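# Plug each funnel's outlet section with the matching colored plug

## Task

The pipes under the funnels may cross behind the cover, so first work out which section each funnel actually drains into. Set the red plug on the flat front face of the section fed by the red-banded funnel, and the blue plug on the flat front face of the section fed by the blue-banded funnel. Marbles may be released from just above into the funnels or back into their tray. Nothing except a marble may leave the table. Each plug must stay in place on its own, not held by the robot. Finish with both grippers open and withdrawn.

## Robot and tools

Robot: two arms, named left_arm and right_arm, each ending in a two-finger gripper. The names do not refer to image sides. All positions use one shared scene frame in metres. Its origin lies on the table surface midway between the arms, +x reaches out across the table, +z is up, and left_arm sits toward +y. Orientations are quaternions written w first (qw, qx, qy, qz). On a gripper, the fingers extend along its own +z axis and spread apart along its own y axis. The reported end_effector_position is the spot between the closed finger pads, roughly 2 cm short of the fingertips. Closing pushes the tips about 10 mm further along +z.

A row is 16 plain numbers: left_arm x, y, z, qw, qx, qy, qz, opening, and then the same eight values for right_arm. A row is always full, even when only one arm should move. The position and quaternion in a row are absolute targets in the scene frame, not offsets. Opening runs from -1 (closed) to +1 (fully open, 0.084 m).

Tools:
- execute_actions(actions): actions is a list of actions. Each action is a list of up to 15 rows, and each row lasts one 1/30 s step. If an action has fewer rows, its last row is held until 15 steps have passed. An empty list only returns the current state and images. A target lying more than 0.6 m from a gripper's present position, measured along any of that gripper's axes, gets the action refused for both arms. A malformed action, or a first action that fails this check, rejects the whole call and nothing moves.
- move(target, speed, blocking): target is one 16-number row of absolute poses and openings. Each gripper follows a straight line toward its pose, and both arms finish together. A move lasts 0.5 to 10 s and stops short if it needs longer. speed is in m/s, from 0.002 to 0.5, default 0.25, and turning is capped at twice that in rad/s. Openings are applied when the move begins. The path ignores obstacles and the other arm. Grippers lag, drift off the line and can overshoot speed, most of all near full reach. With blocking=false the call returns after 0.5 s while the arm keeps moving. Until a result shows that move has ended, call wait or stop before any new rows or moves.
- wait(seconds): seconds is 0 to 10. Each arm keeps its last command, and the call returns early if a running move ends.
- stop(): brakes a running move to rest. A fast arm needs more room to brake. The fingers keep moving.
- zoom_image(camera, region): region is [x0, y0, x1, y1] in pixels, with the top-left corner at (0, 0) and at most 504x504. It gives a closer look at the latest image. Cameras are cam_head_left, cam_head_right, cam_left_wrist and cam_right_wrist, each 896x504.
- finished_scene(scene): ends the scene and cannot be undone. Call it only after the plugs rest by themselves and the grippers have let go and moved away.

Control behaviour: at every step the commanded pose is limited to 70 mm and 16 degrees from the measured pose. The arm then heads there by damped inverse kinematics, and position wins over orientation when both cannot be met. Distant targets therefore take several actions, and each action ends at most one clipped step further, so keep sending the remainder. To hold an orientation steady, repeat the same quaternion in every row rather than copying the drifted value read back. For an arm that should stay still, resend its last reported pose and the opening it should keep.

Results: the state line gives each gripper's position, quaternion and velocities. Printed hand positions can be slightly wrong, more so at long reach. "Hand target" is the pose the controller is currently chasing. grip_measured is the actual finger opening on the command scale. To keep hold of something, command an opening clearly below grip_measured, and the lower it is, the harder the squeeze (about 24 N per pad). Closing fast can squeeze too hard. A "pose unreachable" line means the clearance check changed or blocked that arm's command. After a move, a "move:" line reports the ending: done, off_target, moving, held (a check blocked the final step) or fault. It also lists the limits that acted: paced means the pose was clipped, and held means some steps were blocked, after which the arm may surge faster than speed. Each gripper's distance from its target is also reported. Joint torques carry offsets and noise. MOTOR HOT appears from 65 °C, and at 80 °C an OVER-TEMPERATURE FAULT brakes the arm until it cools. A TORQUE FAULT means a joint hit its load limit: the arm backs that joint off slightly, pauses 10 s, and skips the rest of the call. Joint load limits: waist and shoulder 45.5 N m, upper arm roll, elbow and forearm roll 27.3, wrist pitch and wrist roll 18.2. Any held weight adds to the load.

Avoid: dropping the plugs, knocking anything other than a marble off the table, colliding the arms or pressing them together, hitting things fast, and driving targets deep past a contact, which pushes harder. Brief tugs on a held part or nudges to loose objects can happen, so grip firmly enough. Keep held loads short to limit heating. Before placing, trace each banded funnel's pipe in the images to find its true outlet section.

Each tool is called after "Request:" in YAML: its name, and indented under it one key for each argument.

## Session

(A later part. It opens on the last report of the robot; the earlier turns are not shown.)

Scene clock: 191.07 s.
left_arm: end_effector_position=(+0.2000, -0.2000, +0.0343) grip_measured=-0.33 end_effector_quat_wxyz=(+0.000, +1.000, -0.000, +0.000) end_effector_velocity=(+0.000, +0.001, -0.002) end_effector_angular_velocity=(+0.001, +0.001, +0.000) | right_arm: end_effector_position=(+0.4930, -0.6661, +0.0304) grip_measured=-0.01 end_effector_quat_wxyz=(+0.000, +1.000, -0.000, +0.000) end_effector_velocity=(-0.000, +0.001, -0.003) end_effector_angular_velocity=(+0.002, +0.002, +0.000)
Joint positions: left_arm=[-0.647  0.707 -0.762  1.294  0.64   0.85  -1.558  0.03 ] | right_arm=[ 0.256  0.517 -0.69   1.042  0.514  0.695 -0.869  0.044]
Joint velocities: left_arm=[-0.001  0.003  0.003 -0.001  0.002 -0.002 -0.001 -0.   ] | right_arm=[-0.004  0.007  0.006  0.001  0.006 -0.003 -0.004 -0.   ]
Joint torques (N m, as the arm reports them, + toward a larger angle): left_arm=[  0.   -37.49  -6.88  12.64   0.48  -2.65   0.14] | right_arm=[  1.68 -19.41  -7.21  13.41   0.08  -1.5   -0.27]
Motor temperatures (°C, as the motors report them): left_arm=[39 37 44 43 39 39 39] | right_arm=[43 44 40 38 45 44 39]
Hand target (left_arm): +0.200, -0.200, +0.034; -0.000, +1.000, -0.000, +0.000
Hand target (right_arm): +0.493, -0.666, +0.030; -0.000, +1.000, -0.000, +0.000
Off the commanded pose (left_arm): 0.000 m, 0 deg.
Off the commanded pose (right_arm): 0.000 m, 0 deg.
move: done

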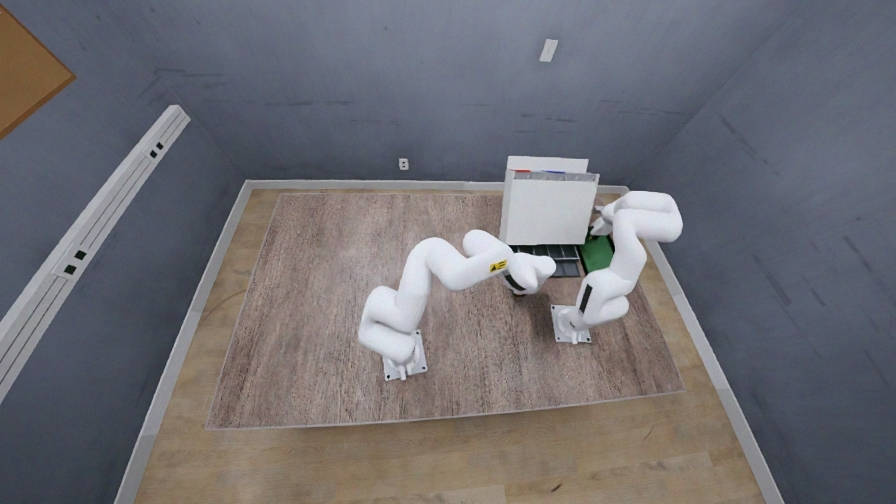

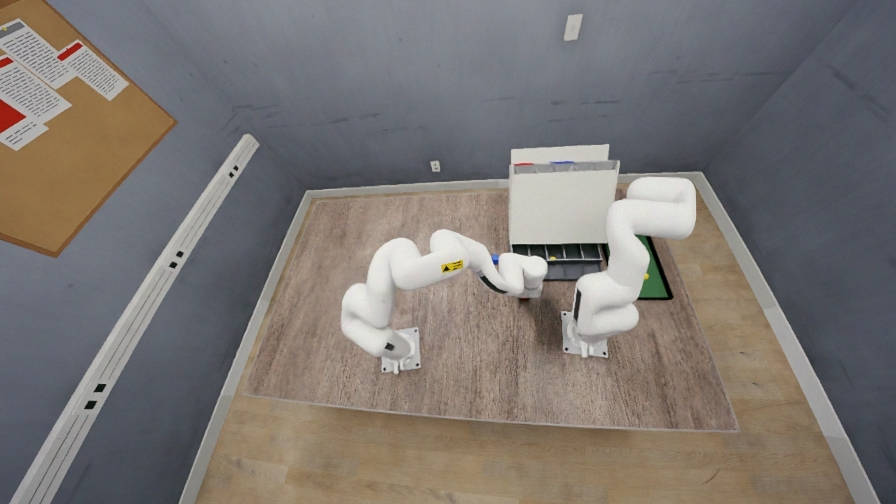

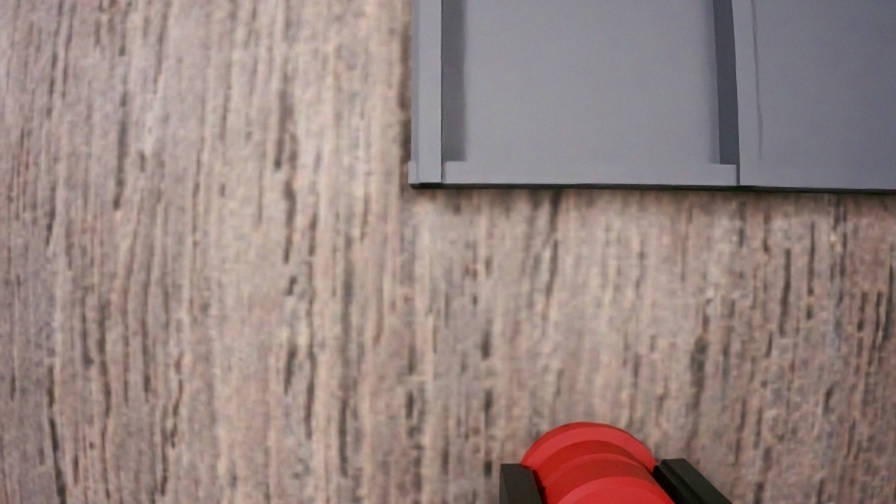

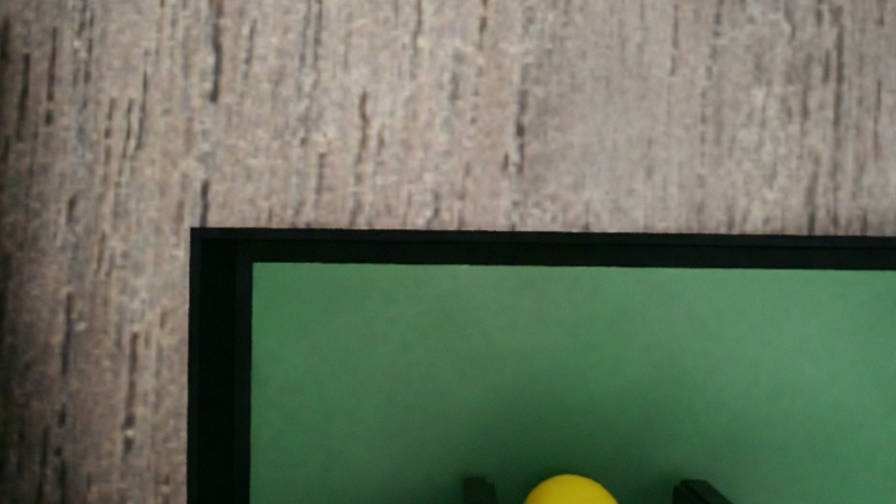

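Request:
execute_actions:
  actions:
    - [[0.2,-0.2,0.0335,0,1,0,0,-0.4, 0.493,-0.665,0.03,0,1,0,0,-0.15],[0.2,-0.2,0.0335,0,1,0,0,-0.3, 0.493,-0.665,0.03,0,1,0,0,-0.25],[0.2,-0.2,0.0335,0,1,0,0,-0.2, 0.493,-0.665,0.03,0,1,0,0,-0.3],[0.2,-0.2,0.0335,0,1,0,0,0, 0.493,-0.665,0.03,0,1,0,0,-0.35],[0.2,-0.2,0.0335,0,1,0,0,0.3, 0.493,-0.665,0.03,0,1,0,0,-0.4],[0.2,-0.2,0.0335,0,1,0,0,0.3, 0.493,-0.665,0.03,0,1,0,0,-0.45],[0.2,-0.2,0.0335,0,1,0,0,0.3, 0.493,-0.665,0.03,0,1,0,0,-0.5],[0.2,-0.2,0.0335,0,1,0,0,0.3, 0.493,-0.665,0.03,0,1,0,0,-0.6],[0.2,-0.2,0.0335,0,1,0,0,0.3, 0.493,-0.665,0.03,0,1,0,0,-0.8]]

Request:
move:
  target: [0.21,-0.19,0.11,0,1,0,0,0.3, 0.52,-0.655,0.41,0,0.976,0,0.216,-0.8]
  speed: 0.4

Request:
move:
  target: [0.375,-0.093,0.09,0,1,0,0,0.3, 0.645,-0.355,0.38,0,0.976,0,0.216,-0.8]
  speed: 0.35

Scene clock: 204.03 s.
left_arm: end_effector_position=(+0.2000, -0.2000, +0.0335) grip_measured=+0.29 end_effector_quat_wxyz=(+0.000, +1.000, -0.000, +0.000) end_effector_velocity=(+0.000, +0.001, -0.000) end_effector_angular_velocity=(+0.002, +0.001, +0.000) | right_arm: end_effector_position=(+0.4930, -0.6650, +0.0300) grip_measured=-0.47 end_effector_quat_wxyz=(+0.000, +1.000, -0.000, +0.000) end_effector_velocity=(+0.000, +0.000, -0.000) end_effector_angular_velocity=(+0.000, +0.000, -0.000)
Joint positions: left_arm=[-0.647  0.709 -0.761  1.294  0.641  0.849 -1.559  0.056] | right_arm=[ 0.258  0.517 -0.69   1.04   0.514  0.694 -0.867  0.024]
Joint velocities: left_arm=[ 0.001  0.     0.     0.    -0.001  0.002  0.001  0.   ] | right_arm=[ 0.001  0.    -0.    -0.     0.    -0.     0.001  0.   ]
Joint torques (N m, as the arm reports them, + toward a larger angle): left_arm=[  0.07 -37.68  -6.79  12.73   0.49  -2.35   0.13] | right_arm=[  0.71 -19.01  -7.05  13.9   -0.01  -1.56   0.04]
Motor temperatures (°C, as the motors report them): left_arm=[39 38 44 43 39 39 39] | right_arm=[43 45 40 38 45 44 39]
Hand target (left_arm): +0.200, -0.200, +0.033; -0.000, +1.000, -0.000, +0.000
Hand target (right_arm): +0.493, -0.665, +0.030; +0.000, +1.000, -0.000, -0.000
Off the commanded pose (left_arm): 0.000 m, 0 deg.
Off the commanded pose (right_arm): 0.000 m, 0 deg.

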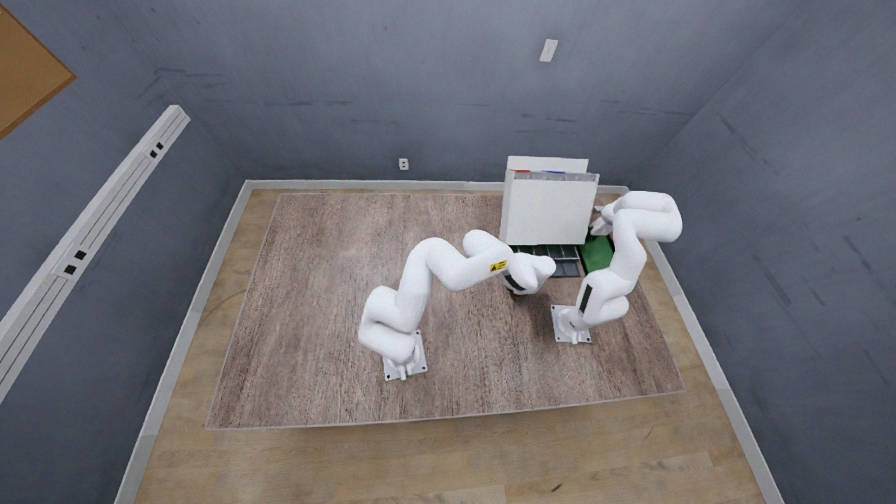

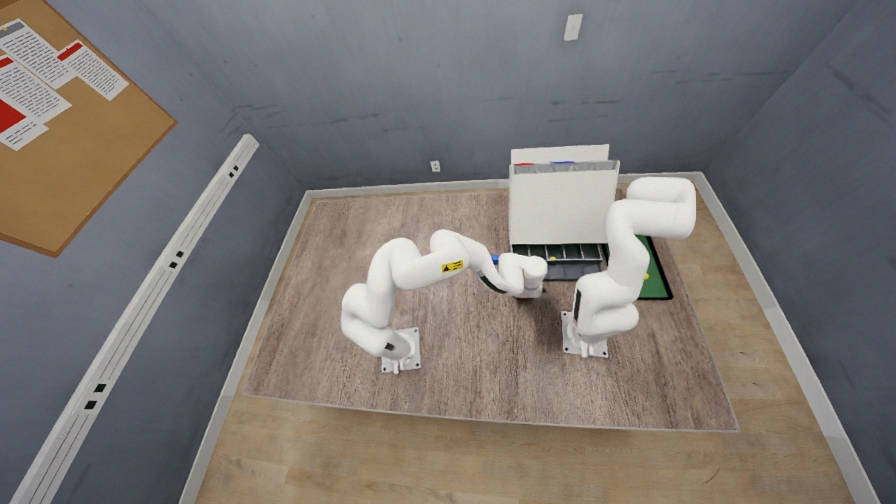

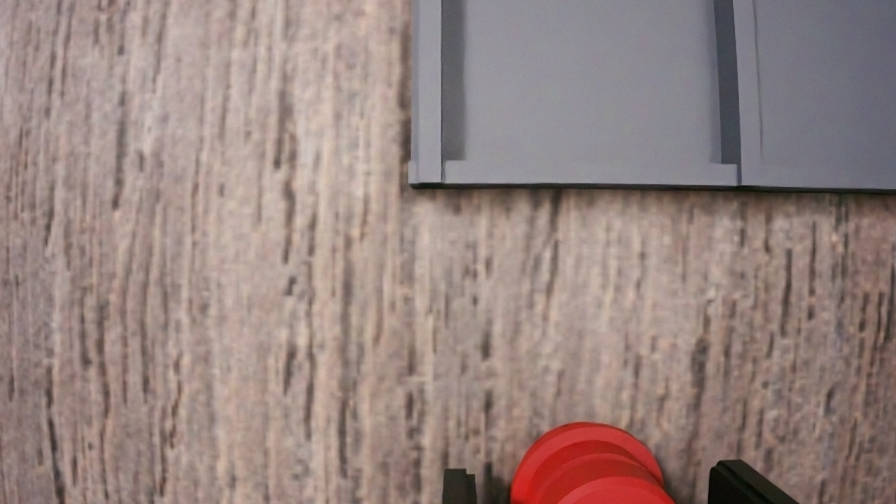

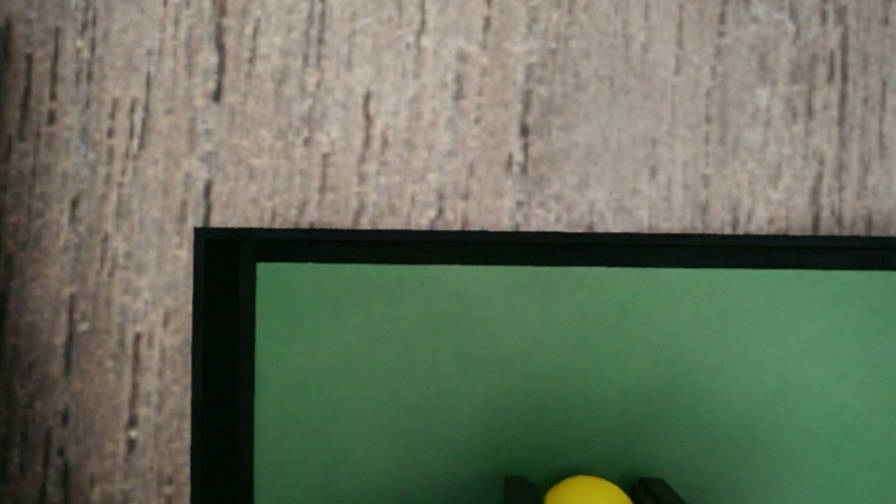

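Scene clock: 205.97 s.
left_arm: end_effector_position=(+0.2101, -0.1902, +0.1100) grip_measured=+0.29 end_effector_quat_wxyz=(+0.000, +1.000, +0.000, -0.000) end_effector_velocity=(+0.000, -0.000, +0.000) end_effector_angular_velocity=(-0.001, +0.000, -0.001) | right_arm: end_effector_position=(+0.5213, -0.6549, +0.4090) grip_measured=-0.47 end_effector_quat_wxyz=(+0.000, +0.977, +0.001, +0.215) end_effector_velocity=(+0.001, +0.001, +0.003) end_effector_angular_velocity=(+0.000, -0.001, +0.003)
Joint positions: left_arm=[-0.549  0.562 -0.862  1.303  0.509  0.978 -1.458  0.056] | right_arm=[ 0.398 -0.214 -0.759  1.329  0.051  1.095 -0.488  0.024]
Joint velocities: left_arm=[ 0.001 -0.    -0.001  0.    -0.    -0.     0.001 -0.   ] | right_arm=[ 0.001  0.001  0.002  0.008  0.001  0.007  0.001 -0.   ]
Joint torques (N m, as the arm reports them, + toward a larger angle): left_arm=[  0.54 -33.64  -5.97  14.18   0.21  -2.36  -0.02] | right_arm=[ 0.95 -8.48  2.63 17.98  0.14 -2.43  0.01]
Motor temperatures (°C, as the motors report them): left_arm=[39 38 44 43 39 39 39] | right_arm=[43 44 40 38 45 44 39]
Hand target (left_arm): +0.210, -0.190, +0.110; +0.000, +1.000, +0.000, -0.000
Hand target (right_arm): +0.521, -0.655, +0.409; +0.000, +0.976, +0.001, +0.216
Off the commanded pose (left_arm): 0.000 m, 0 deg.
Off the commanded pose (right_arm): 0.002 m, 0 deg.
move: done; limits=paced

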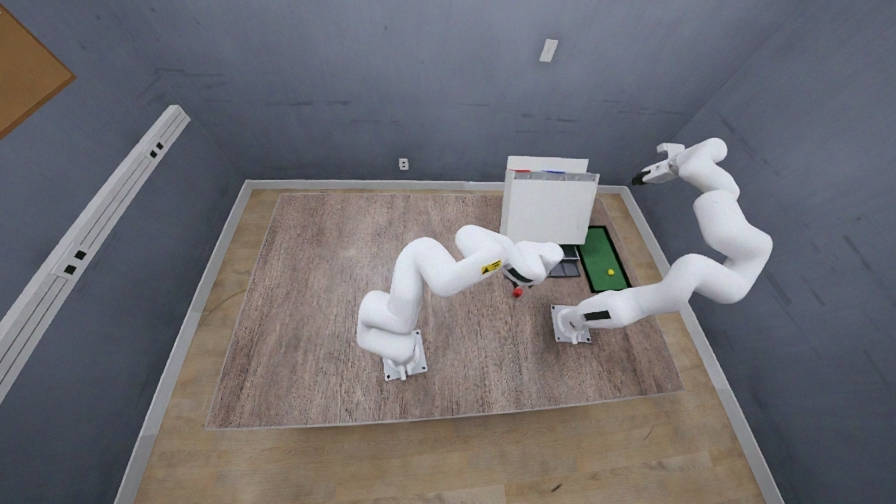

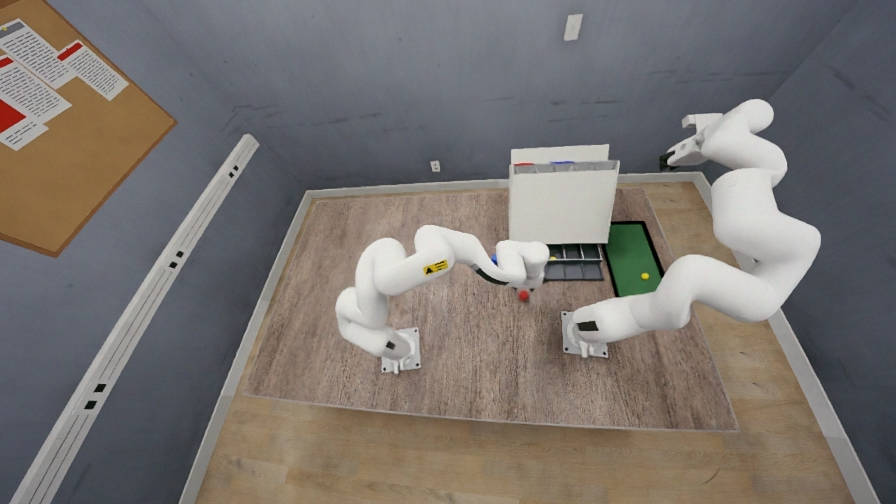

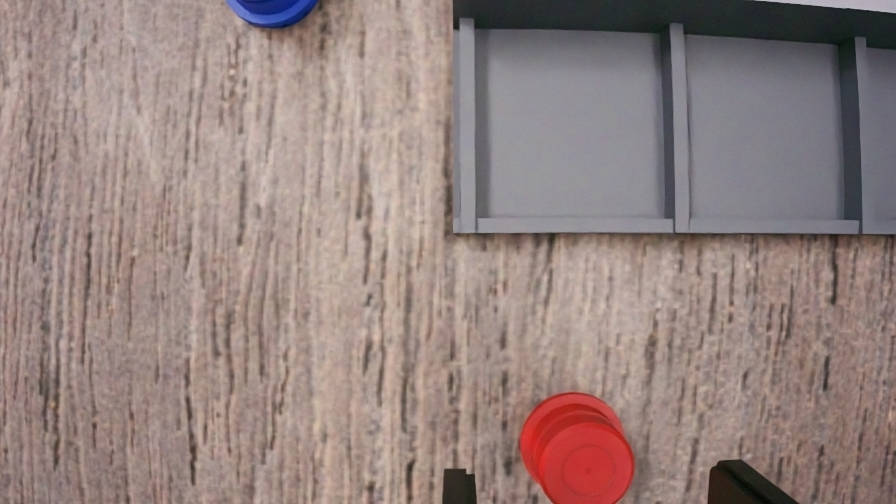

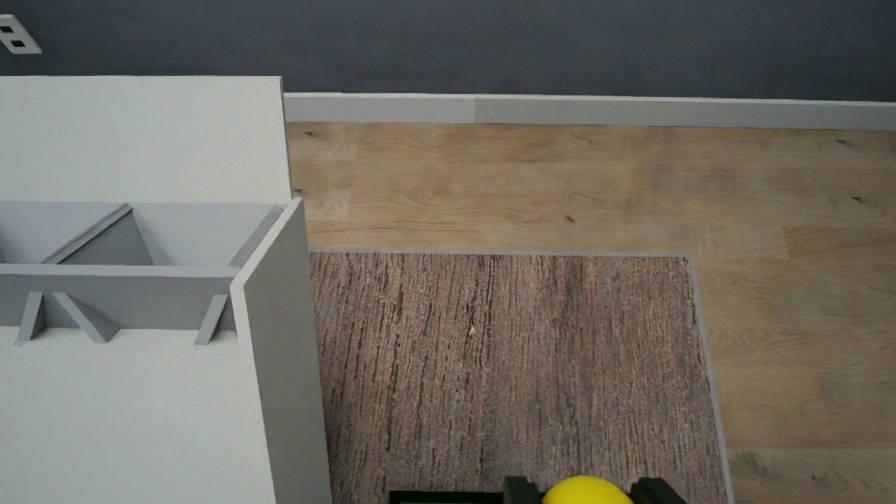

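Scene clock: 207.67 s.
left_arm: end_effector_position=(+0.3739, -0.0926, +0.0899) grip_measured=+0.29 end_effector_quat_wxyz=(+0.000, +1.000, -0.000, -0.001) end_effector_velocity=(+0.001, +0.001, -0.000) end_effector_angular_velocity=(+0.000, +0.000, +0.002) | right_arm: end_effector_position=(+0.6443, -0.3559, +0.3797) grip_measured=-0.47 end_effector_quat_wxyz=(+0.002, +0.976, -0.000, +0.216) end_effector_velocity=(+0.001, +0.003, -0.000) end_effector_angular_velocity=(-0.002, +0.002, +0.003)
Joint positions: left_arm=[-0.293  0.623 -0.779  1.363  0.523  0.959 -1.115  0.056] | right_arm=[ 0.605  0.052 -0.393  1.45  -0.043  0.97   0.142  0.024]
Joint velocities: left_arm=[ 0.001  0.001  0.002  0.002 -0.001  0.001  0.001 -0.   ] | right_arm=[ 0.002  0.008  0.002  0.008  0.002  0.004 -0.    -0.   ]
Joint torques (N m, as the arm reports them, + toward a larger angle): left_arm=[  0.52 -36.82  -5.84  13.82   0.11  -2.38   0.04] | right_arm=[  0.95 -17.22  -0.62  18.23  -0.19  -2.57   0.08]
Motor temperatures (°C, as the motors report them): left_arm=[39 38 44 43 39 39 39] | right_arm=[43 44 40 38 45 44 39]
Hand target (left_arm): +0.374, -0.092, +0.090; +0.000, +1.000, -0.000, -0.001
Hand target (right_arm): +0.644, -0.355, +0.380; +0.002, +0.976, -0.000, +0.216
Off the commanded pose (left_arm): 0.001 m, 0 deg.
Off the commanded pose (right_arm): 0.001 m, 0 deg.
move: done; limits=paced

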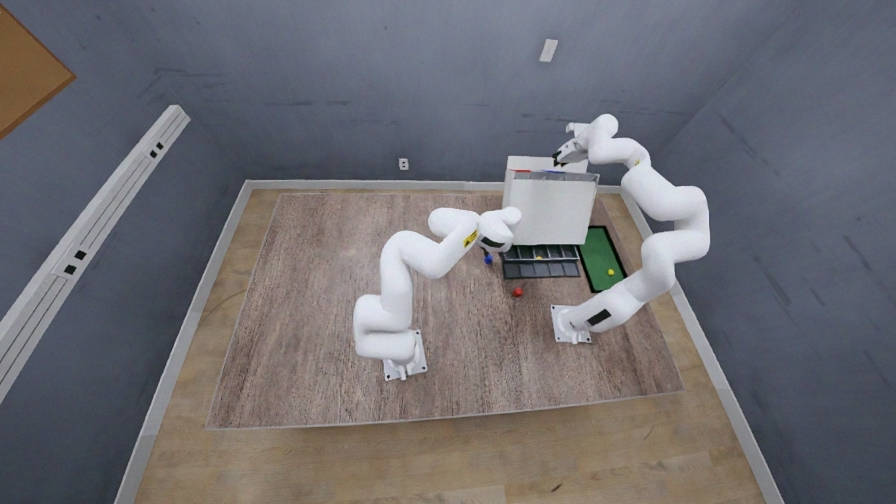

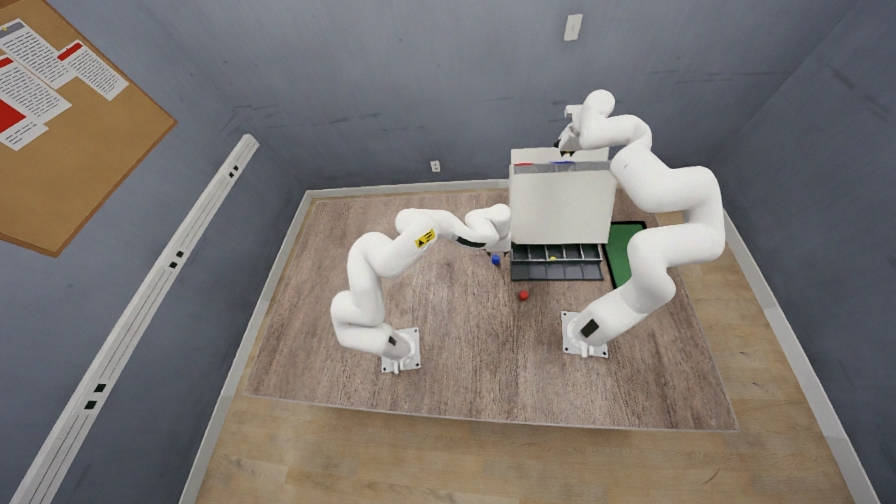

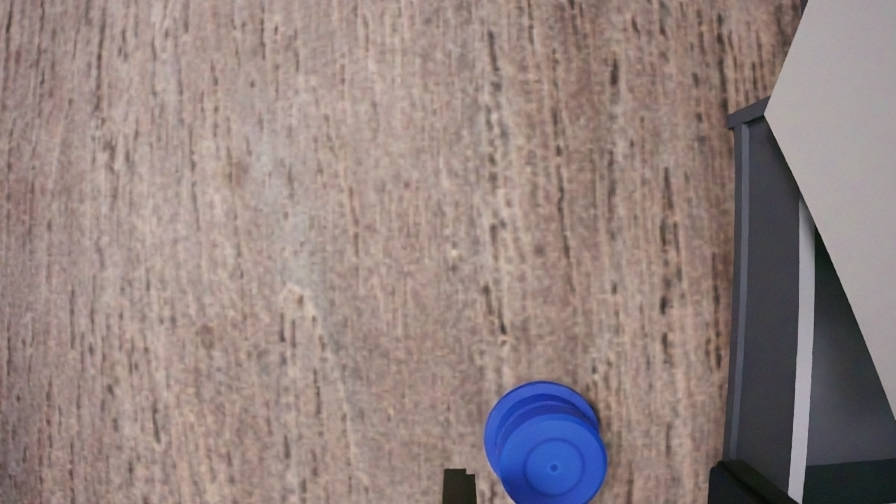

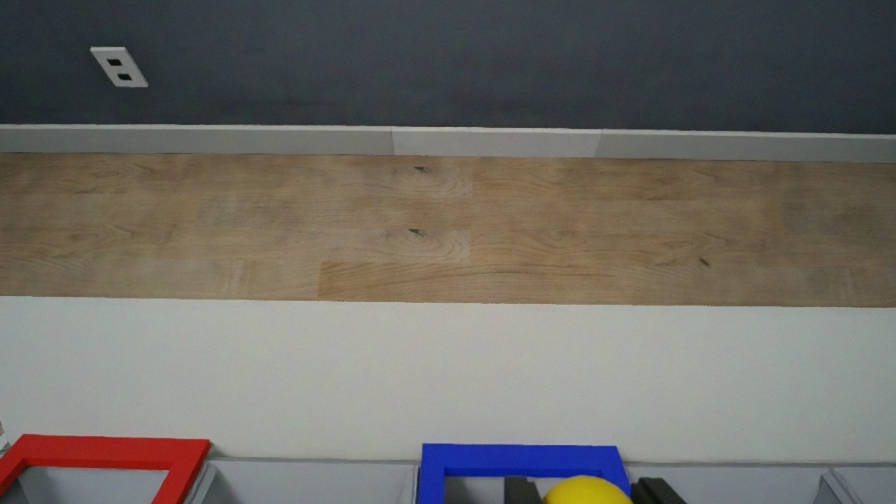

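Request:
move:
  target: [0.372,-0.090,0.033,0,1,0,0,0.15, 0.645,-0.353,0.37,0,0.976,0,0.216,-0.8]
  speed: 0.12

Request:
execute_actions:
  actions:
    - [[0.372,-0.09,0.033,0,1,0,0,0.0, 0.645,-0.353,0.37,0,0.976,0,0.216,0.3],[0.372,-0.09,0.033,0,1,0,0,-0.1, 0.645,-0.353,0.37,0,0.976,0,0.216,0.3],[0.372,-0.09,0.033,0,1,0,0,-0.2, 0.645,-0.353,0.37,0,0.976,0,0.216,0.3],[0.372,-0.09,0.033,0,1,0,0,-0.25, 0.645,-0.353,0.37,0,0.976,0,0.216,0.3],[0.372,-0.09,0.033,0,1,0,0,-0.3, 0.645,-0.353,0.37,0,0.976,0,0.216,0.3],[0.372,-0.09,0.033,0,1,0,0,-0.35, 0.645,-0.353,0.37,0,0.976,0,0.216,0.3],[0.372,-0.09,0.033,0,1,0,0,-0.4, 0.645,-0.353,0.37,0,0.976,0,0.216,0.3],[0.372,-0.09,0.033,0,1,0,0,-0.5, 0.64,-0.353,0.375,0,0.976,0,0.216,0.3],[0.372,-0.09,0.033,0,1,0,0,-0.6, 0.635,-0.353,0.38,0,0.976,0,0.216,0.3],[0.372,-0.09,0.033,0,1,0,0,-0.8, 0.625,-0.353,0.385,0,0.976,0,0.216,0.3],[0.372,-0.09,0.033,0,1,0,0,-0.8, 0.615,-0.353,0.39,0,0.976,0,0.216,0.3],[0.372,-0.09,0.033,0,1,0,0,-0.8, 0.605,-0.353,0.392,0,0.976,0,0.216,0.3],[0.372,-0.09,0.033,0,1,0,0,-0.8, 0.595,-0.353,0.394,0,0.976,0,0.216,0.3],[0.372,-0.09,0.033,0,1,0,0,-0.8, 0.585,-0.353,0.395,0,0.976,0,0.216,0.3],[0.372,-0.09,0.033,0,1,0,0,-0.8, 0.575,-0.353,0.395,0,0.976,0,0.216,0.3]]

Request:
move:
  target: [0.36,0.0,0.11,0,1,0,0,-0.8, 0.3,-0.3,0.3,0,1,0,0,0.3]
  speed: 0.4

Scene clock: 230.30 s.
left_arm: end_effector_position=(+0.3719, -0.0901, +0.0336) grip_measured=+0.14 end_effector_quat_wxyz=(+0.000, +1.000, -0.000, +0.000) end_effector_velocity=(-0.000, +0.002, -0.005) end_effector_angular_velocity=(+0.004, +0.002, +0.002) | right_arm: end_effector_position=(+0.6450, -0.3530, +0.3701) grip_measured=-0.47 end_effector_quat_wxyz=(+0.000, +0.976, -0.000, +0.216) end_effector_velocity=(-0.000, +0.001, -0.001) end_effector_angular_velocity=(-0.000, +0.001, +0.002)
Joint positions: left_arm=[-0.328  0.711 -0.716  1.329  0.607  0.85  -1.167  0.05 ] | right_arm=[ 0.607  0.055 -0.391  1.426 -0.041  0.943  0.145  0.024]
Joint velocities: left_arm=[-0.003  0.007  0.006 -0.001  0.005 -0.003 -0.004 -0.   ] | right_arm=[ 0.     0.     0.001 -0.002  0.    -0.001 -0.    -0.   ]
Joint torques (N m, as the arm reports them, + toward a larger angle): left_arm=[  0.21 -38.64  -6.2   12.67   0.15  -2.37  -0.17] | right_arm=[  0.88 -17.09  -0.99  18.42  -0.17  -2.28   0.3 ]
Motor temperatures (°C, as the motors report them): left_arm=[39 38 44 43 39 39 39] | right_arm=[43 45 40 39 45 44 39]
Hand target (left_arm): +0.372, -0.090, +0.033; -0.000, +1.000, -0.000, +0.000
Hand target (right_arm): +0.645, -0.353, +0.370; +0.000, +0.976, +0.000, +0.216
Off the commanded pose (left_arm): 0.001 m, 0 deg.
Off the commanded pose (right_arm): 0.000 m, 0 deg.
move: done

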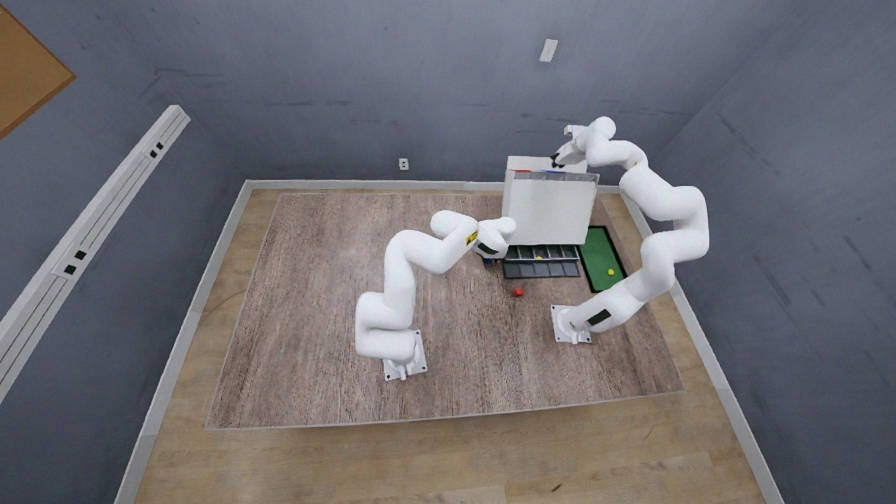

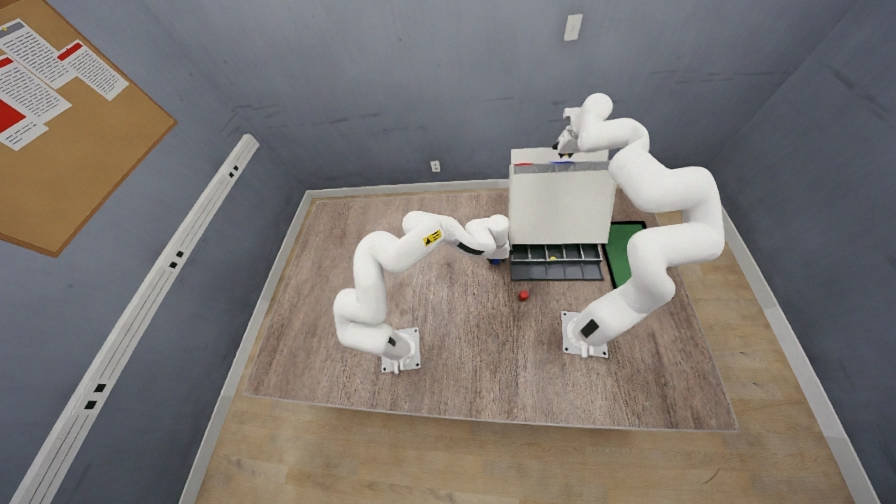

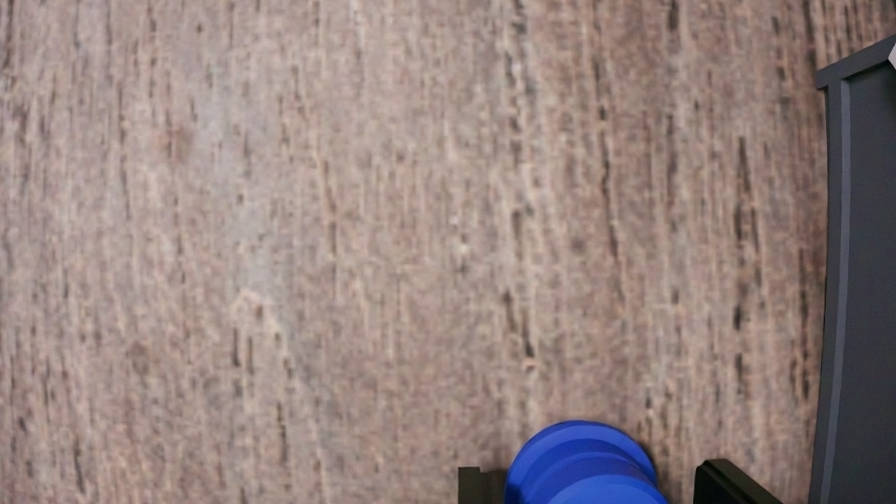

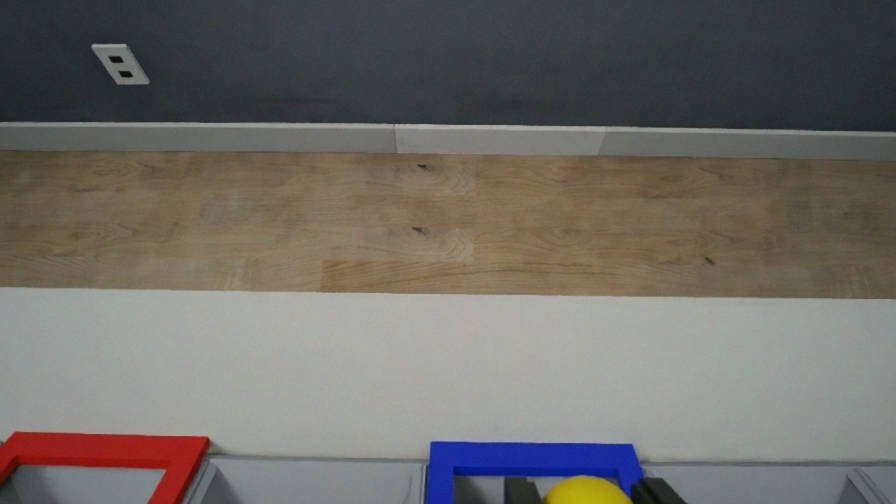

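Scene clock: 230.80 s.
left_arm: end_effector_position=(+0.3721, -0.0901, +0.0332) grip_measured=-0.33 end_effector_quat_wxyz=(+0.000, +1.000, +0.000, +0.000) end_effector_velocity=(-0.000, -0.000, +0.000) end_effector_angular_velocity=(+0.000, -0.001, -0.001) | right_arm: end_effector_position=(+0.6225, -0.3530, +0.3839) grip_measured=+0.29 end_effector_quat_wxyz=(-0.000, +0.977, +0.001, +0.215) end_effector_velocity=(-0.192, -0.003, +0.095) end_effector_angular_velocity=(+0.020, -0.011, +0.015)
Joint positions: left_arm=[-0.328  0.712 -0.715  1.329  0.607  0.85  -1.167  0.03 ] | right_arm=[ 0.621 -0.024 -0.381  1.382 -0.083  0.976  0.176  0.056]
Joint velocities: left_arm=[-0.001  0.    -0.     0.001  0.001  0.001 -0.     0.   ] | right_arm=[ 0.108 -0.694  0.091 -0.458 -0.345  0.19   0.254  0.   ]
Joint torques (N m, as the arm reports them, + toward a larger angle): left_arm=[ -0.26 -37.68  -6.44  12.56   0.4   -2.36   0.12] | right_arm=[  0.46 -17.28   0.13  16.95  -0.4   -2.18  -0.15]
Motor temperatures (°C, as the motors report them): left_arm=[39 38 44 43 39 39 39] | right_arm=[43 45 40 39 45 44 39]
Hand target (left_arm): +0.372, -0.090, +0.033; -0.000, +1.000, -0.000, -0.000
Hand target (right_arm): +0.584, -0.353, +0.391; -0.000, +0.978, +0.003, +0.211
Off the commanded pose (left_arm): 0.000 m, 0 deg.
Off the commanded pose (right_arm): 0.049 m, 0 deg.

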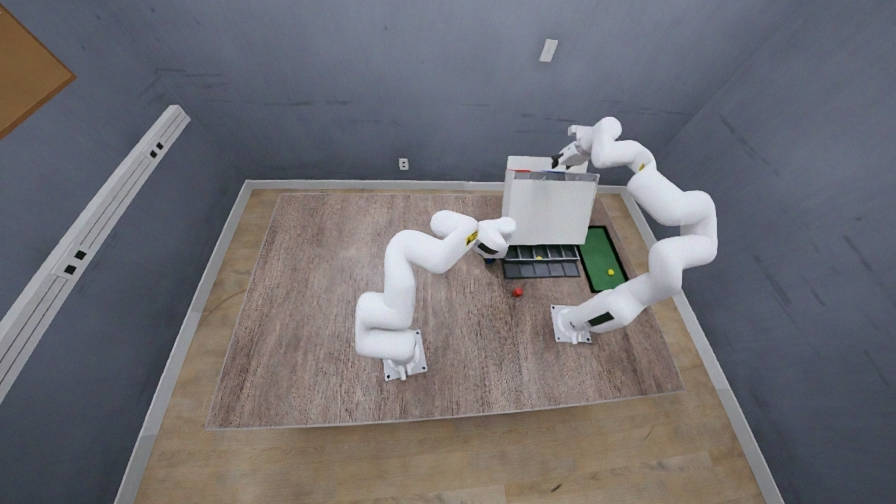

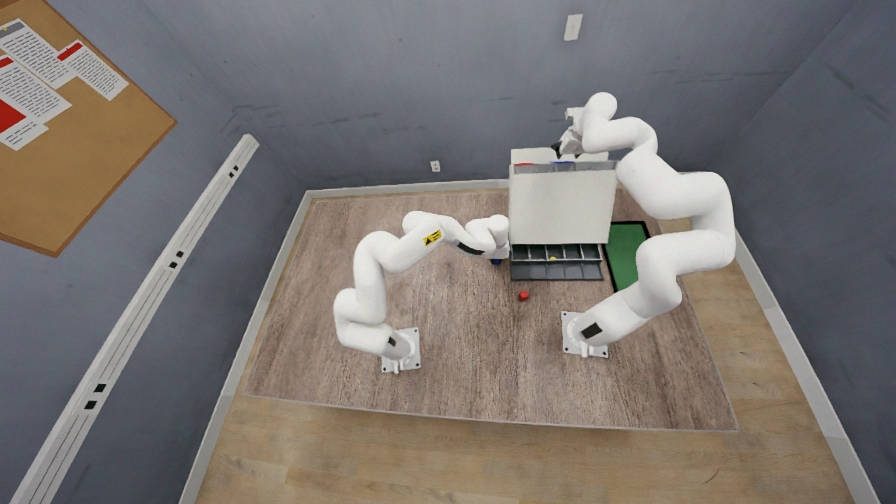

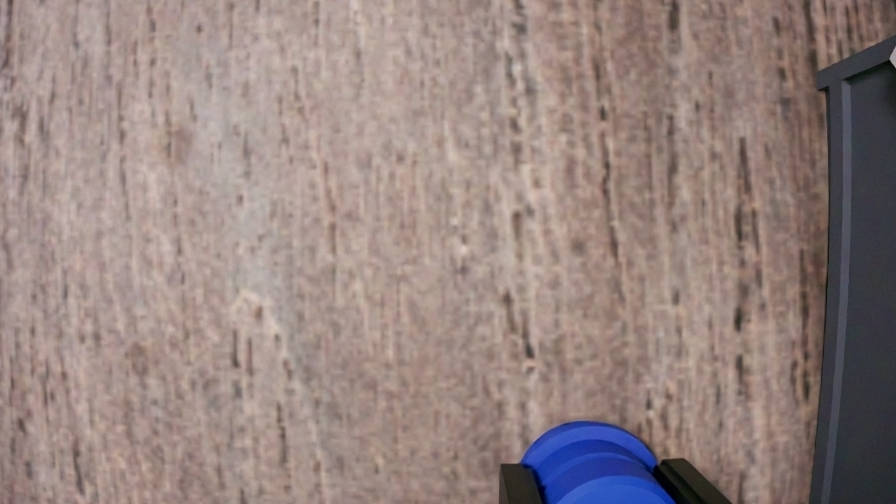

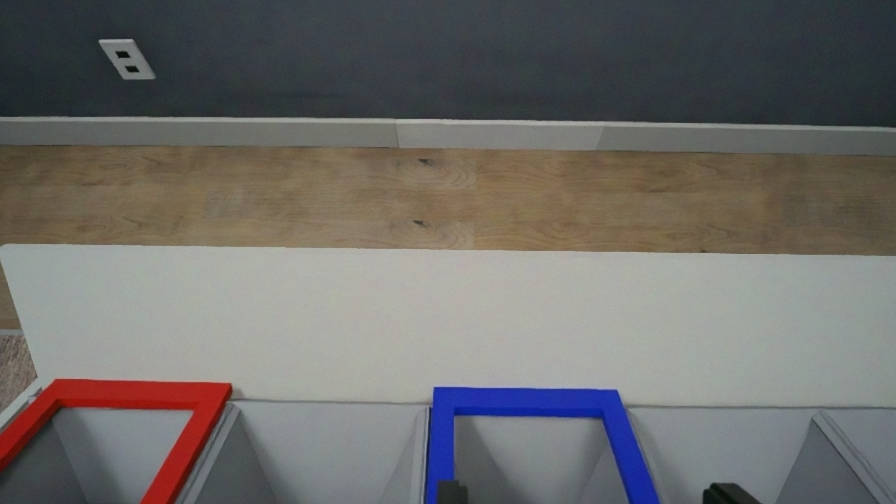

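Scene clock: 232.57 s.
left_arm: end_effector_position=(+0.3597, -0.0003, +0.1103) grip_measured=-0.33 end_effector_quat_wxyz=(+0.001, +1.000, +0.000, -0.000) end_effector_velocity=(+0.000, +0.000, +0.001) end_effector_angular_velocity=(-0.001, -0.001, -0.000) | right_arm: end_effector_position=(+0.2999, -0.3008, +0.3010) grip_measured=+0.29 end_effector_quat_wxyz=(+0.001, +1.000, +0.000, +0.000) end_effector_velocity=(-0.002, +0.000, +0.000) end_effector_angular_velocity=(+0.001, -0.000, +0.002)
Joint positions: left_arm=[-0.015  0.344 -0.869  1.052  0.347  0.855 -0.915  0.03 ] | right_arm=[ 0.734 -0.727 -0.125  0.717 -0.085  1.441  0.557  0.056]
Joint velocities: left_arm=[ 0.001 -0.002 -0.001 -0.    -0.001 -0.     0.002 -0.   ] | right_arm=[ 0.001 -0.007  0.003 -0.004  0.002  0.003  0.002 -0.   ]
Joint torques (N m, as the arm reports them, + toward a larger angle): left_arm=[  0.24 -26.69  -3.66  14.62   0.35  -2.59   0.05] | right_arm=[ 0.97 -3.38  1.5  17.44 -0.46 -1.78  0.23]
Motor temperatures (°C, as the motors report them): left_arm=[39 38 44 43 39 39 39] | right_arm=[43 45 40 39 45 44 39]
Hand target (left_arm): +0.360, -0.000, +0.110; +0.001, +1.000, +0.000, -0.000
Hand target (right_arm): +0.300, -0.301, +0.301; +0.001, +1.000, +0.000, +0.000
Off the commanded pose (left_arm): 0.001 m, 0 deg.
Off the commanded pose (right_arm): 0.001 m, 0 deg.
move: done; limits=paced

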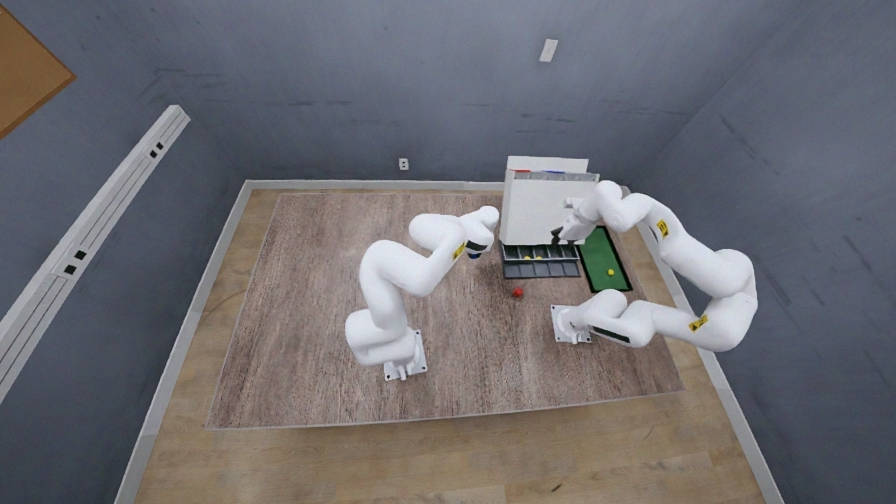

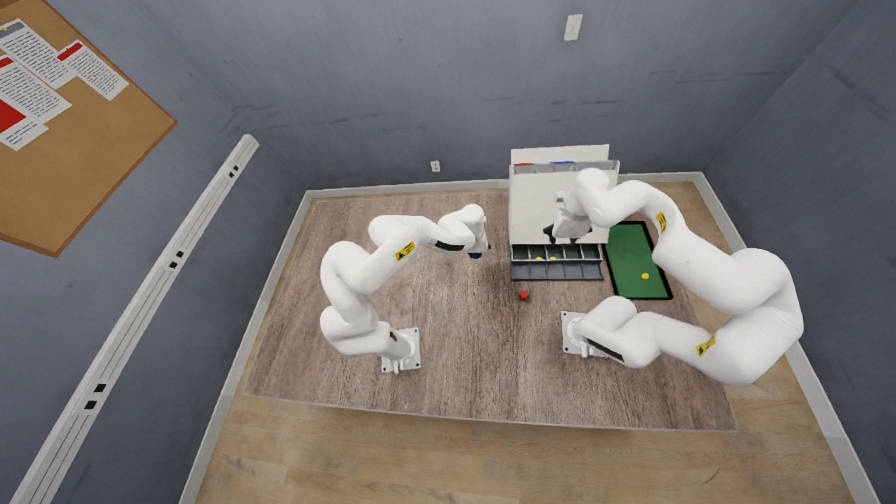

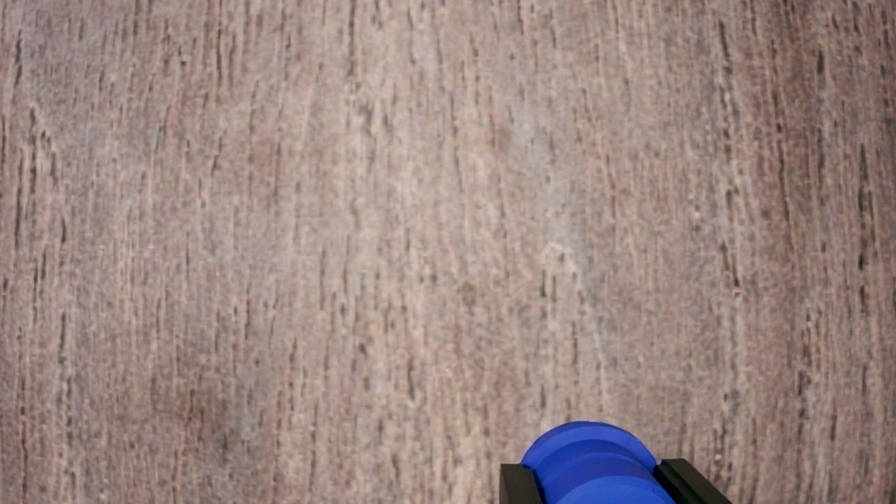

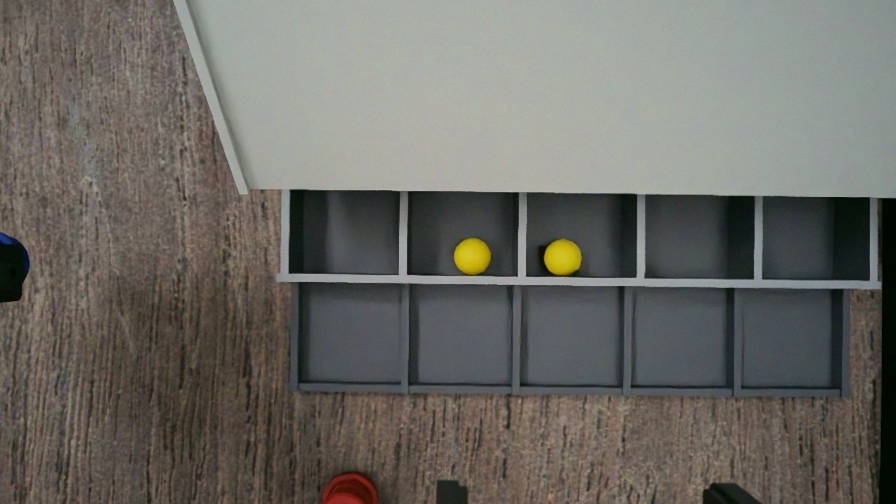

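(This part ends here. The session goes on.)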